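## Task

Push the key labelled CALL on the operator panel so that its lamp lights. When the scene ends, the CALL lamp has to be on and every other lamp off, and this must hold without the robot touching anything. Release and withdraw the gripper afterwards.

## Robot and tools

The scene: a panel on the table carries four keys, shuffled randomly, each with its name printed next to it. A gentle push lights a key's lamp, and a lit key stays lit for good, so touching the wrong key is a permanent mistake. Knocking or pushing anything off the table ends the scene. Parts being held can now and then get a brief tug.

The robot: one arm with six revolute joints (waist, shoulder, elbow, wrist pitch, wrist yaw, wrist roll) and a two-finger parallel gripper. The fingers extend along the gripper's own +z axis and close along its y axis. end_effector_position is the point midway between the finger pads, roughly 1 cm short of the fingertips. The wrist camera and its mount stick out from the gripper body and can collide.

Frame: all positions and orientations are in the scene frame. Its origin sits on the table surface beneath the arm's base; +z is up, and looking along +x, +y is to the left. The base may be slightly tilted. The reported hand position can be somewhat wrong, more so at long reach.

A row is 8 plain numbers for the single arm: x, y, z, qw, qx, qy, qz, opening. x, y, z are an absolute target for end_effector_position in metres; qw, qx, qy, qz are an absolute target orientation quaternion, w first. Both are poses, not offsets. To hold an orientation, repeat the same quaternion in every row rather than copying the drifting reported one. opening runs from -1 (closed) to +1 (fully open, 0.094 m); it is a commanded finger setting, not a change.

execute_actions: argument actions is a list holding at most one item. An empty list only returns the current state. An item with rows (1 to 15 rows) and steps (1 to 15, default 15) drives the arm; each row lasts one control step of 1/30 s and the last row is repeated to fill the steps. An item with only steps (up to 300) is a wait, counted from the previous result, so time spent composing the reply is included. Optional pictures (true/false) toggles camera images. A call whose target lies more than 0.6 m from the last reported position along any gripper axis is refused and nothing is sent.

move: target is one row as above (absolute pose). speed is the path's top speed in m/s, 0.002 to 0.5, default 0.25; rotation is capped at twice that value in rad/s. The gripper follows a straight path lasting 0.5 to 10 s (longer paths stop short after 10 s), turning the shorter way. It does not avoid obstacles, it lags and can stray, and it may exceed speed, especially with the arm almost straight. The opening is applied at the start. Faster motion and aiming deeper past a contact both mean harder hits. The result adds a line move: with the ending (done, off_target, moving, held, fault), limits used (paced = the pose was clipped; held = some steps were blocked, after which the arm may lurch fast), and the remaining distance to target.

wait: seconds from 0 to 10; the robot gets nothing new meanwhile and just settles toward its last clipped pose.

zoom_image: camera (cam_head_left, cam_head_right or cam_wrist) and region [x0, y0, x1, y1] in image pixels from the top-left, at most 504 by 504. Useful for reading key labels and lamps. Image sizes: head cameras 672x504, cam_wrist 616x616 fisheye.

read_manual: returns only licence text; no motion.

finished_scene: scene is the number of the current scene. It ends that scene irreversibly and reports whether the goal was met; the next task then appears.

Motion limits: each step, the commanded pose is clipped to 70 mm and 16 degrees from the measured pose. When an action ends, the arm keeps going only to the last clipped pose, so large moves need several actions; read the resulting pose and command the remainder. Joint friction can leave the gripper up to about 31 mm off, and tiny commands may not move it at all. Position takes priority over orientation when both cannot be met.

Result lines: the state gives end_effector_position and end_effector_quat_wxyz; grip_measured is the measured finger opening on the -1..+1 scale (possibly off by about 1 mm, consistently). Joint positions and Joint velocities list waist, shoulder, elbow, wrist pitch, wrist yaw, wrist roll (rad, rad/s), then pad gap (m, m/s). Ranges in rad: waist -2.618..3.054, shoulder 0..3.142, elbow 0..3.142, wrist pitch -1.571..1.571, wrist yaw -1.571..1.571, wrist roll -2.094..2.094. HELD marks steps where the clearance check withheld some or all of the row; pose unreachable means that check altered or blocked the command (a mount under the base counts as arm). Hand target shows where the controller is currently driving. FAULT lines report stops. MOTOR HOT appears from 75 °C; 90 °C stops the arm for 10 s, and 100 °C makes the arm go limp and fall. Holding loads or pressing persistently heats motors.

Good practice: locate the right key by its printed label, approach from above slowly, press just until the lamp lights, then lift away without brushing other keys, and keep moves smooth.

Each tool is called as name(argument=value, ...) on one line, values as JSON.

## Session

execute_actions(actions=[])

Scene clock: 0.00 s of 7200.00 s.
end_effector_position=(+0.1980, -0.2424, +0.1908) grip_measured=+1.000 end_effector_quat_wxyz=(-0.213, -0.423, +0.880, +0.038)
Joint positions: [-0.962  1.333  0.863 -0.539  0.12  -1.603  0.094]
Joint velocities: [-0.007  0.002 -0.032  0.037  0.051 -0.051  0.   ]
Hand target: +0.198, -0.242, +0.191; -0.213, -0.423, +0.880, +0.038

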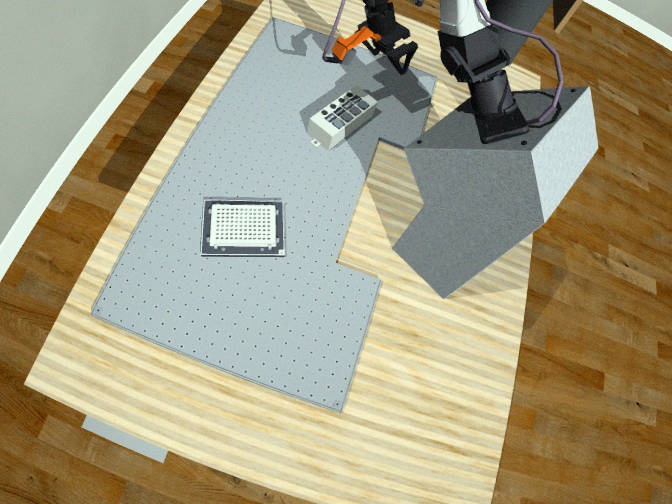

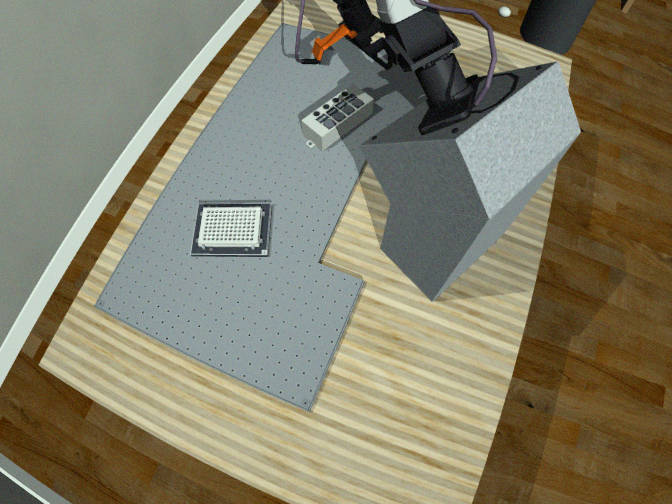

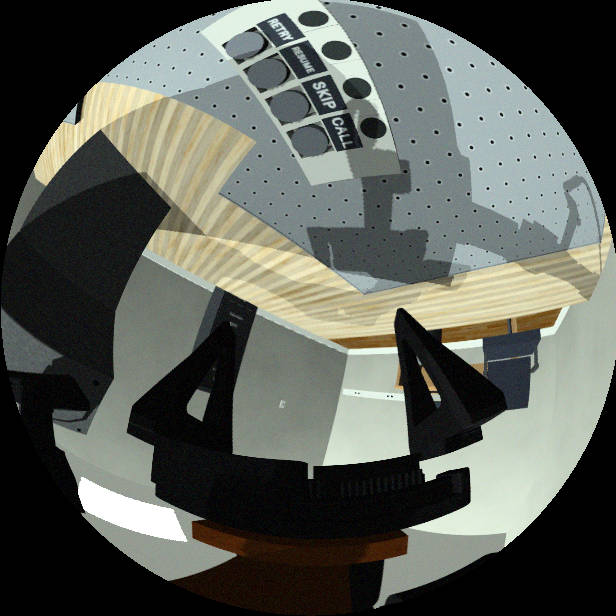

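move(target=[0.21,-0.2,0.13,0,-0.446,0.895,0,-1])

Scene clock: 14.43 s of 7200.00 s.
end_effector_position=(+0.2198, -0.2028, +0.1327) grip_measured=-0.987 end_effector_quat_wxyz=(+0.003, -0.448, +0.894, -0.006)
Joint positions: [-0.982  1.405  0.568  0.083 -0.258 -1.634  0.001]
Joint velocities: [ 0.017 -0.002 -0.007 -0.051  0.022 -0.022 -0.001]
Hand target: +0.210, -0.199, +0.131; +0.000, -0.444, +0.896, +0.002
Off the commanded pose: 0.010 m, 1 deg.
After step 90, 9.80 s passed at rest.
move: done

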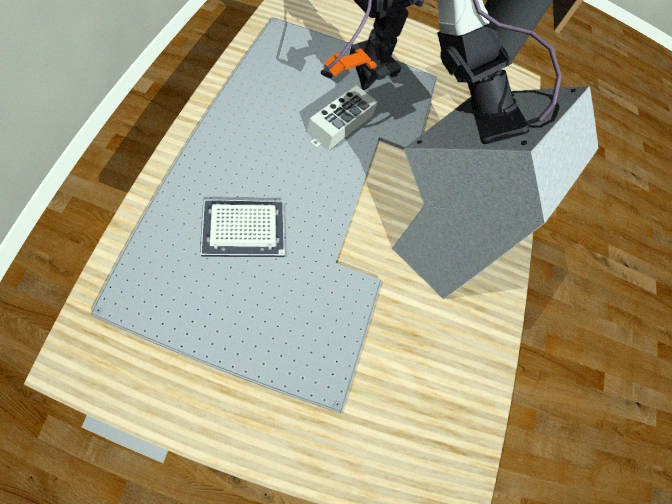

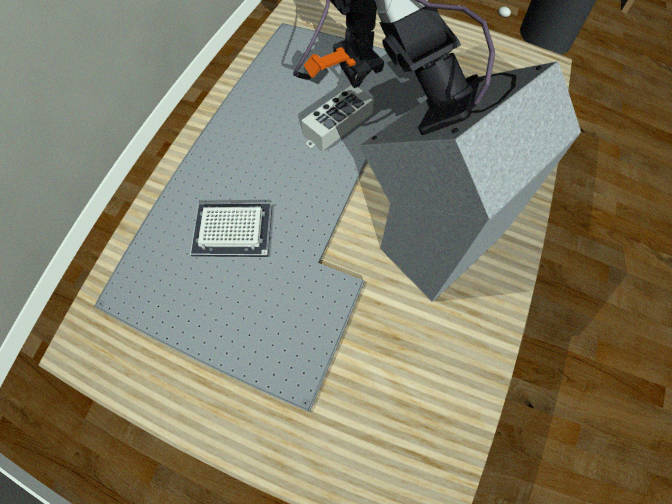

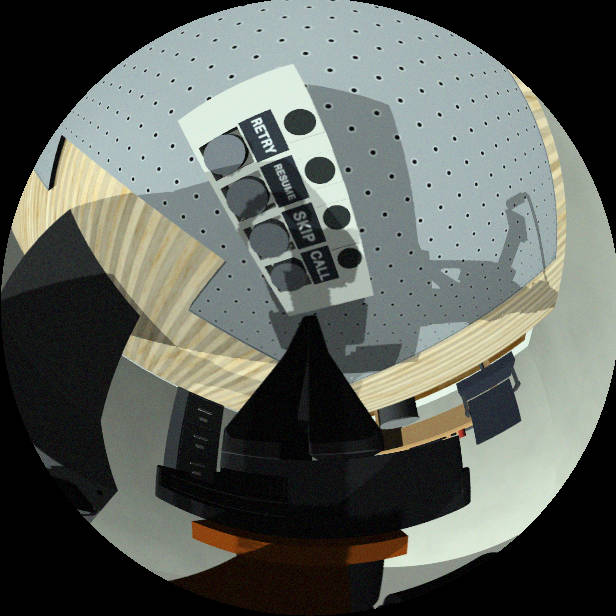

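move(target=[0.188,-0.207,0.092,0,-0.446,0.895,0,-1])

Scene clock: 26.53 s of 7200.00 s.
end_effector_position=(+0.1885, -0.2034, +0.0929) grip_measured=-0.987 end_effector_quat_wxyz=(-0.008, -0.444, +0.896, +0.011)
Joint positions: [-1.016  1.629  0.568  0.261 -0.274 -1.658  0.001]
Joint velocities: [-0.012  0.012  0.007  0.051  0.022 -0.022 -0.   ]
Hand target: +0.188, -0.206, +0.093; -0.001, -0.446, +0.895, +0.001
Off the commanded pose: 0.004 m, 2 deg.
After step 90, 8.27 s passed at rest.
move: done

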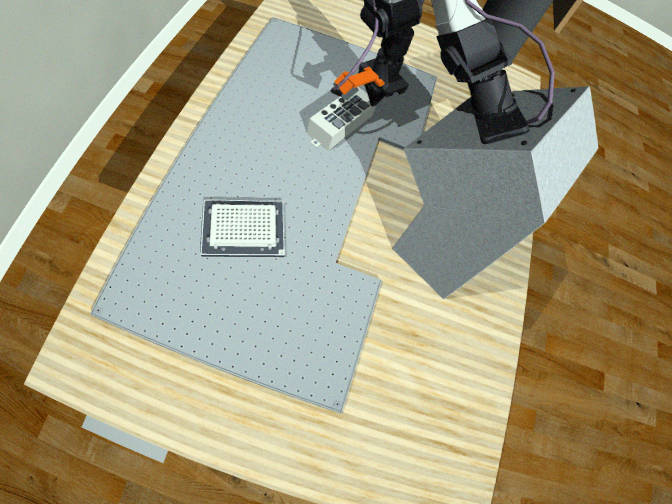

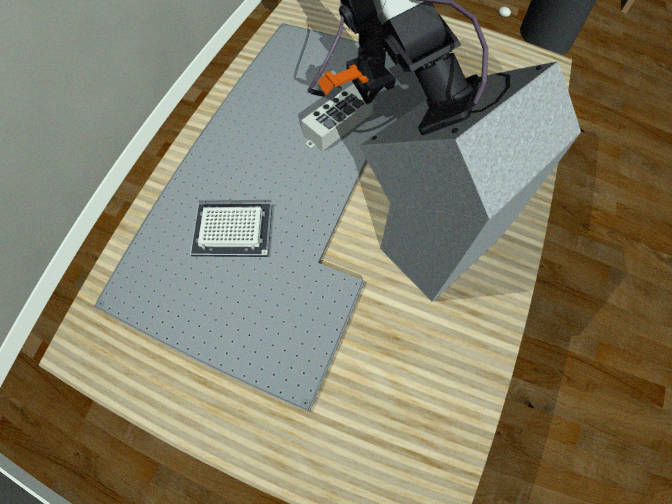

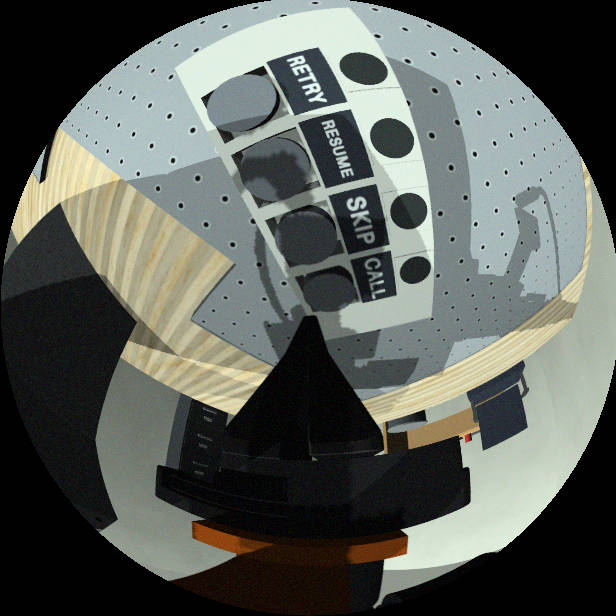

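move(target=[0.201,-0.212,0.076,0,-0.446,0.895,0,-1], speed=0.08)

Scene clock: 32.33 s of 7200.00 s.
end_effector_position=(+0.1885, -0.2033, +0.0922) grip_measured=-0.987 end_effector_quat_wxyz=(-0.009, -0.439, +0.898, +0.016)
Joint positions: [-1.016  1.633  0.58   0.242 -0.276 -1.65   0.001]
Joint velocities: [-0.007 -0.007  0.002 -0.037  0.022  0.007 -0.   ]
Hand target: +0.201, -0.211, +0.078; +0.000, -0.446, +0.895, +0.000
Off the commanded pose: 0.022 m, 2 deg.
After step 90, 2.10 s passed at rest.
move: off_target

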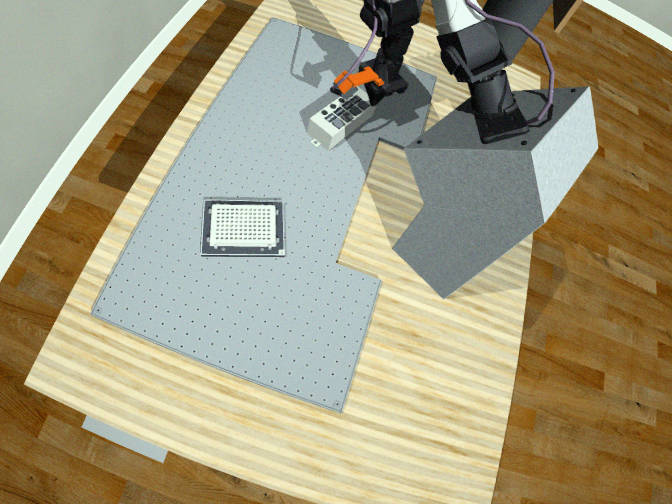

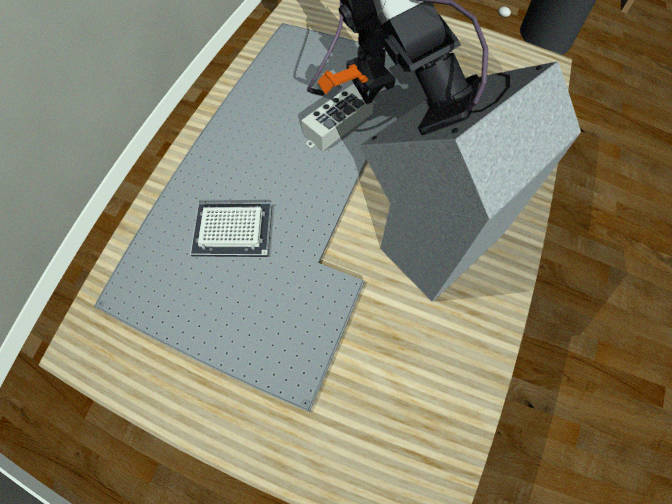

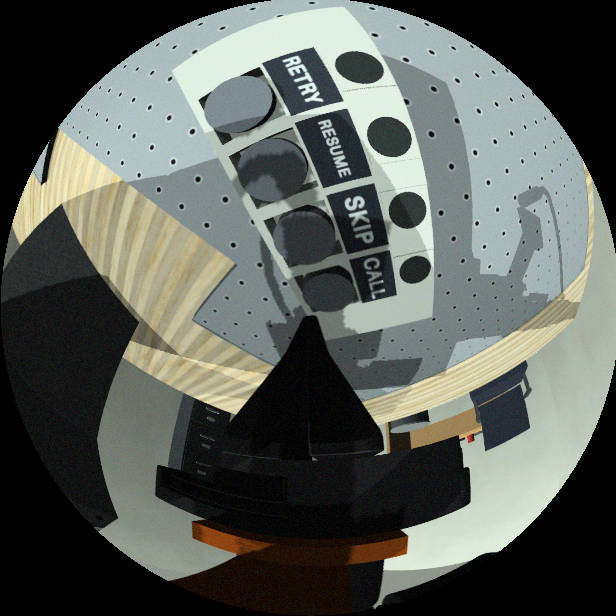

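move(target=[0.214,-0.221,0.066,0,-0.446,0.895,0,-1], speed=0.08)

Scene clock: 48.83 s of 7200.00 s.
end_effector_position=(+0.1898, -0.2046, +0.0918) grip_measured=-0.987 end_effector_quat_wxyz=(-0.020, -0.426, +0.903, +0.042)
Joint positions: [-1.016  1.639  0.644  0.125 -0.276 -1.64   0.001]
Joint velocities: [-0.012 -0.002  0.012 -0.11  -0.007  0.007 -0.   ]
Hand target: +0.214, -0.219, +0.072; +0.000, -0.445, +0.895, +0.003
Off the commanded pose: 0.039 m, 6 deg.
After step 90, 12.67 s passed at rest.
move: off_target

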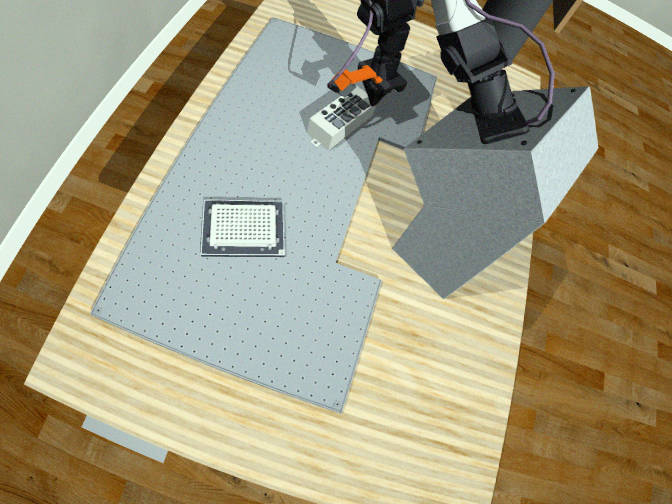

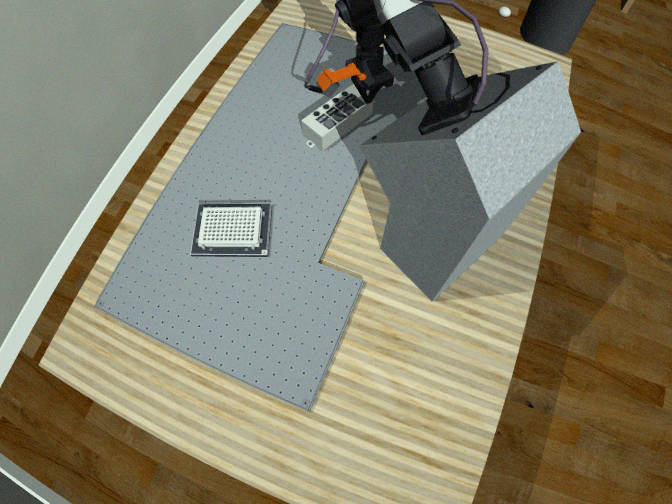

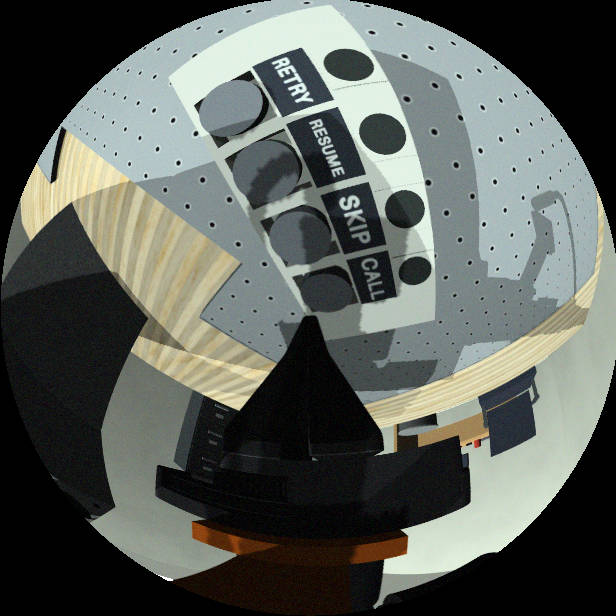

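move(target=[0.2,-0.2,0.135,0,-0.446,0.895,0,-1])

move(target=[0.209,-0.194,0.106,0,-0.446,0.895,0,-1], speed=0.08)

Scene clock: 57.13 s of 7200.00 s.
end_effector_position=(+0.2084, -0.2052, +0.1312) grip_measured=-0.987 end_effector_quat_wxyz=(+0.003, -0.447, +0.894, -0.007)
Joint positions: [-1.017  1.419  0.543  0.118 -0.281 -1.656  0.001]
Joint velocities: [-0.002  0.002 -0.007 -0.051  0.081  0.037  0.   ]
Hand target: +0.200, -0.200, +0.134; +0.001, -0.445, +0.895, -0.000
Off the commanded pose: 0.011 m, 1 deg.
After step 90, 4.53 s passed at rest.
move: off_target

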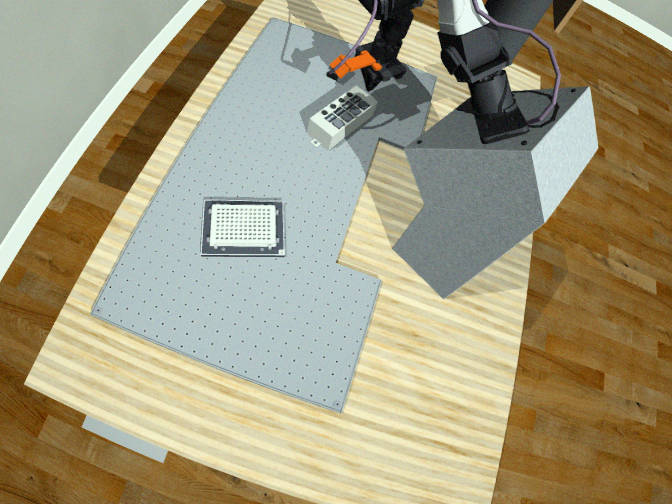

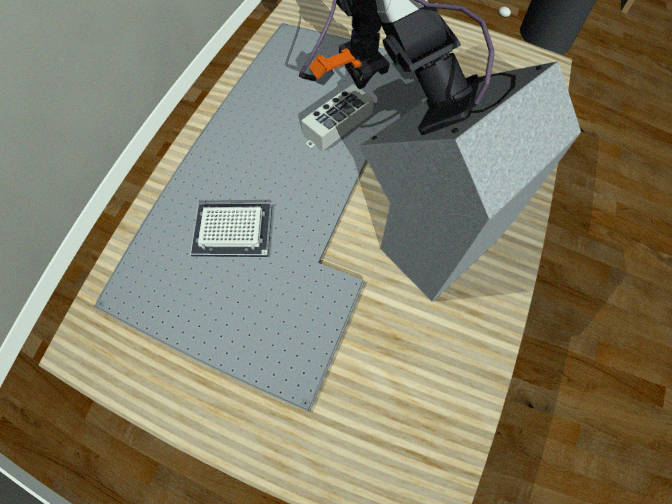

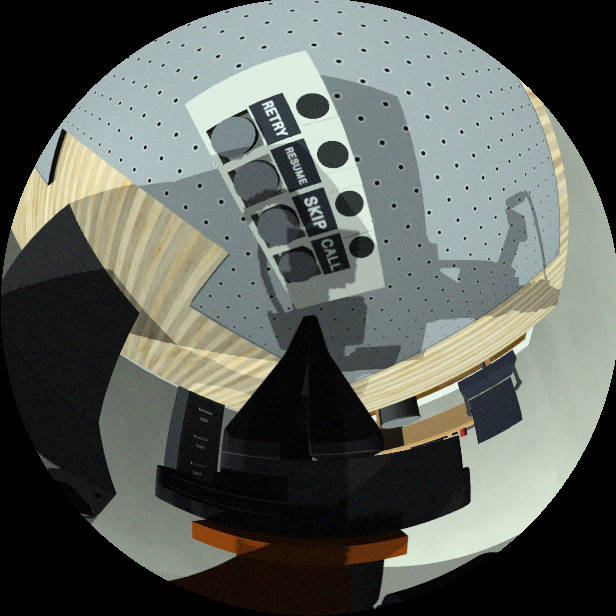

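Scene clock: 58.07 s of 7200.00 s.
end_effector_position=(+0.2055, -0.1943, +0.1089) grip_measured=-0.987 end_effector_quat_wxyz=(-0.002, -0.445, +0.895, +0.002)
Joint positions: [-0.967  1.523  0.543  0.211 -0.243 -1.62   0.001]
Joint velocities: [ 0.002 -0.007  0.012  0.037  0.022 -0.037 -0.   ]
Hand target: +0.209, -0.194, +0.107; +0.000, -0.446, +0.895, -0.000
Off the commanded pose: 0.005 m, 0 deg.
move: done

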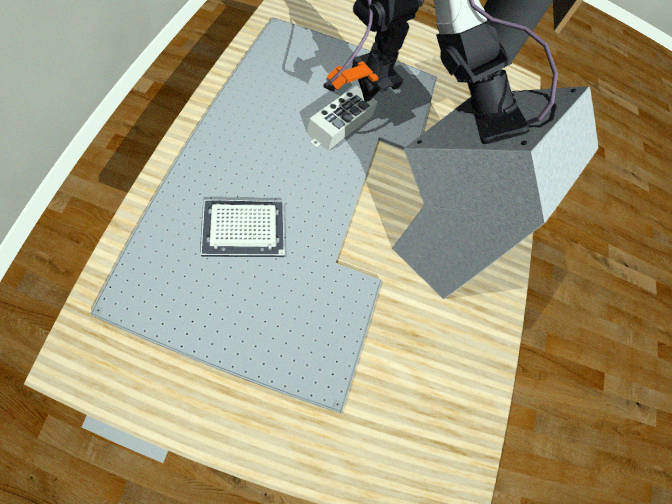

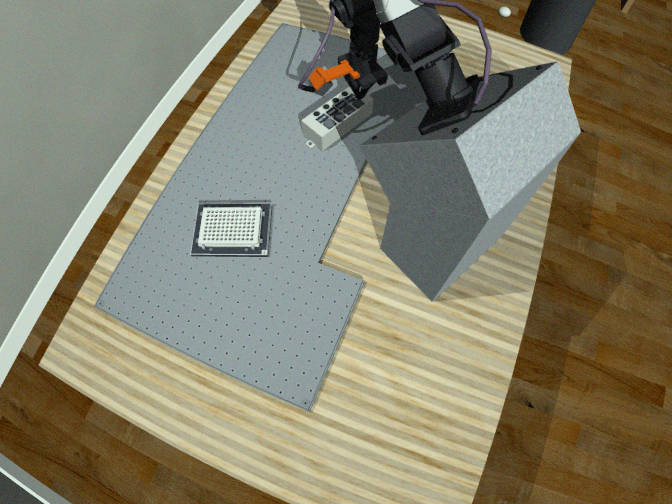

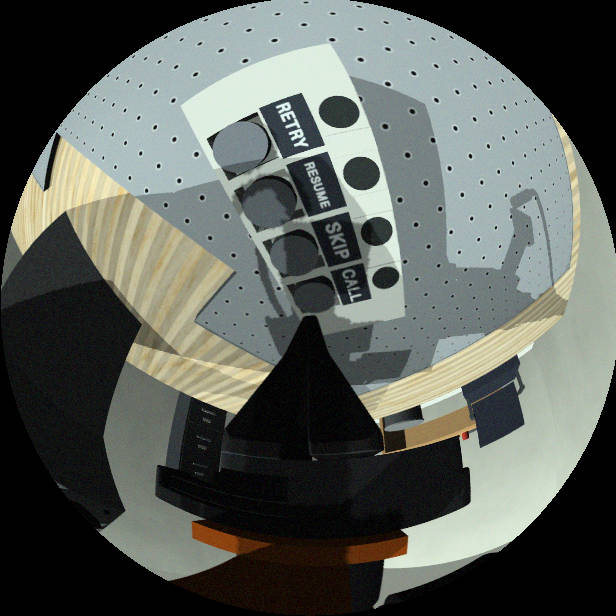

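move(target=[0.22,-0.198,0.08,0,-0.446,0.895,0,-1], speed=0.05)

move(target=[0.21,-0.2,0.17,0,-0.446,0.895,0,-1])

Scene clock: 76.83 s of 7200.00 s.
end_effector_position=(+0.2020, -0.1892, +0.0922) grip_measured=-0.987 end_effector_quat_wxyz=(-0.013, -0.437, +0.899, +0.022)
Joint positions: [-0.942  1.607  0.586  0.211 -0.223 -1.595  0.001]
Joint velocities: [-0.007 -0.007  0.007  0.007 -0.081 -0.022 -0.001]
Hand target: +0.220, -0.197, +0.082; +0.000, -0.446, +0.895, +0.001
Off the commanded pose: 0.023 m, 3 deg.
After step 90, 14.87 s passed at rest.
move: off_target

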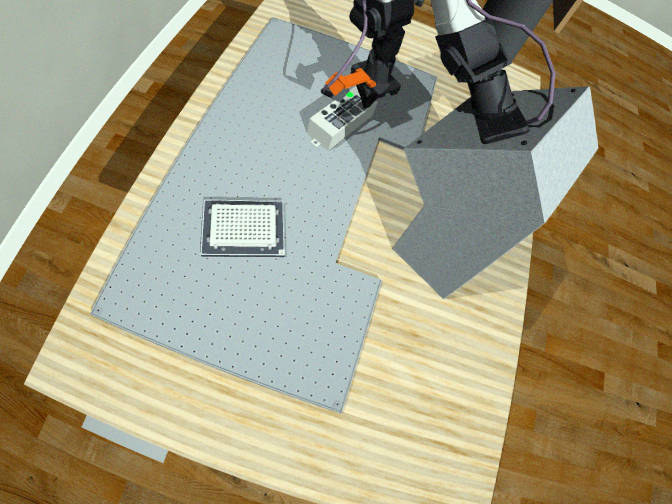

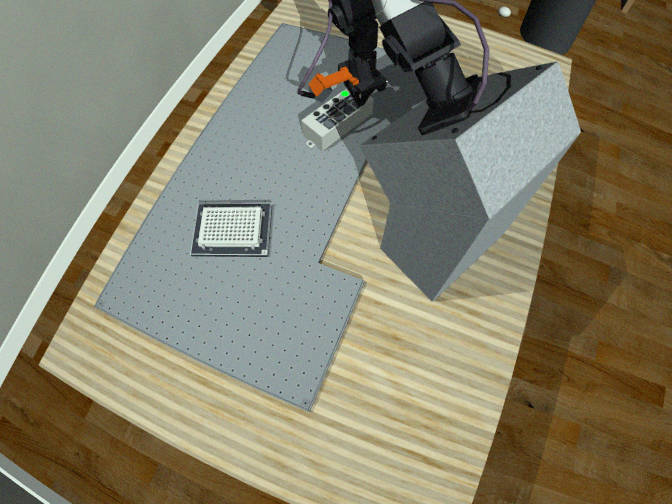

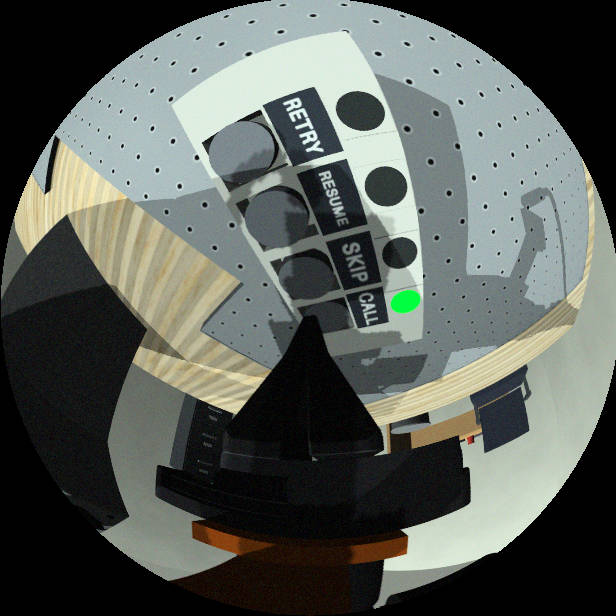

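Scene clock: 77.97 s of 7200.00 s.
end_effector_position=(+0.2170, -0.2037, +0.1659) grip_measured=-0.987 end_effector_quat_wxyz=(+0.001, -0.448, +0.894, -0.004)
Joint positions: [-1.031  1.244  0.557 -0.08  -0.291 -1.669  0.001]
Joint velocities: [ 0.002 -0.017 -0.007 -0.11  -0.051 -0.007 -0.   ]
Hand target: +0.210, -0.200, +0.168; +0.000, -0.446, +0.895, +0.001
Off the commanded pose: 0.009 m, 1 deg.
move: done

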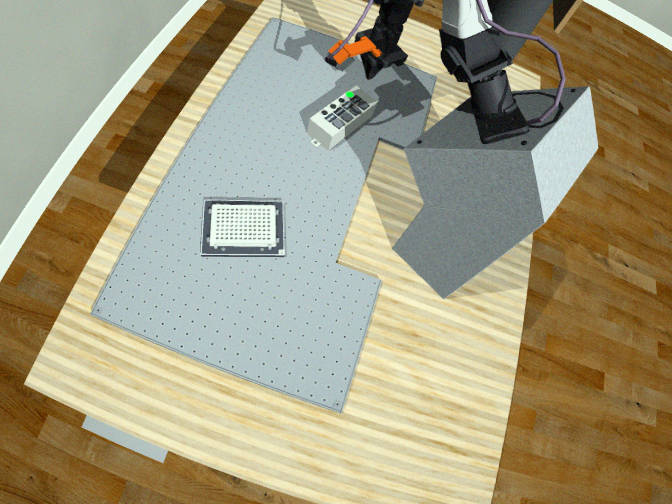

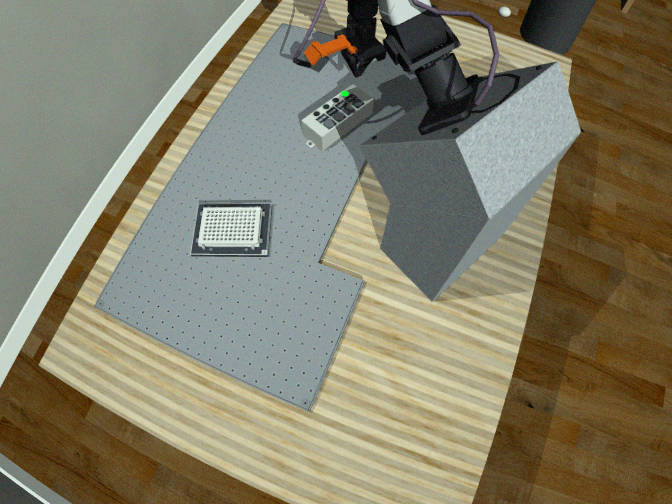

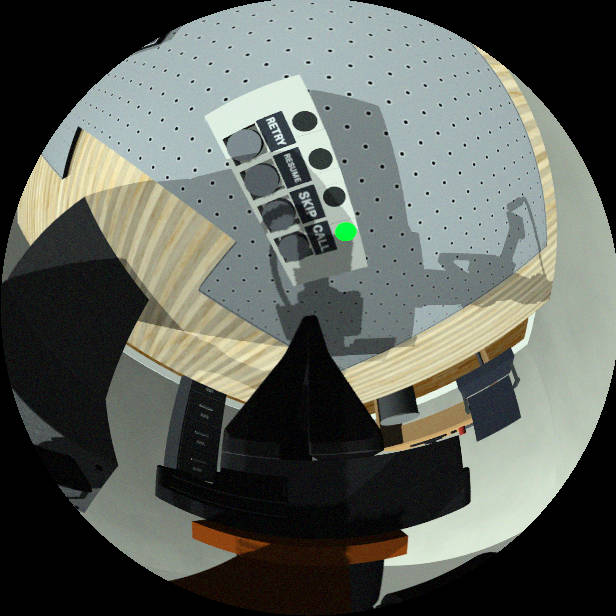

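finished_scene(scene=1)

The scene is finished: the task was done.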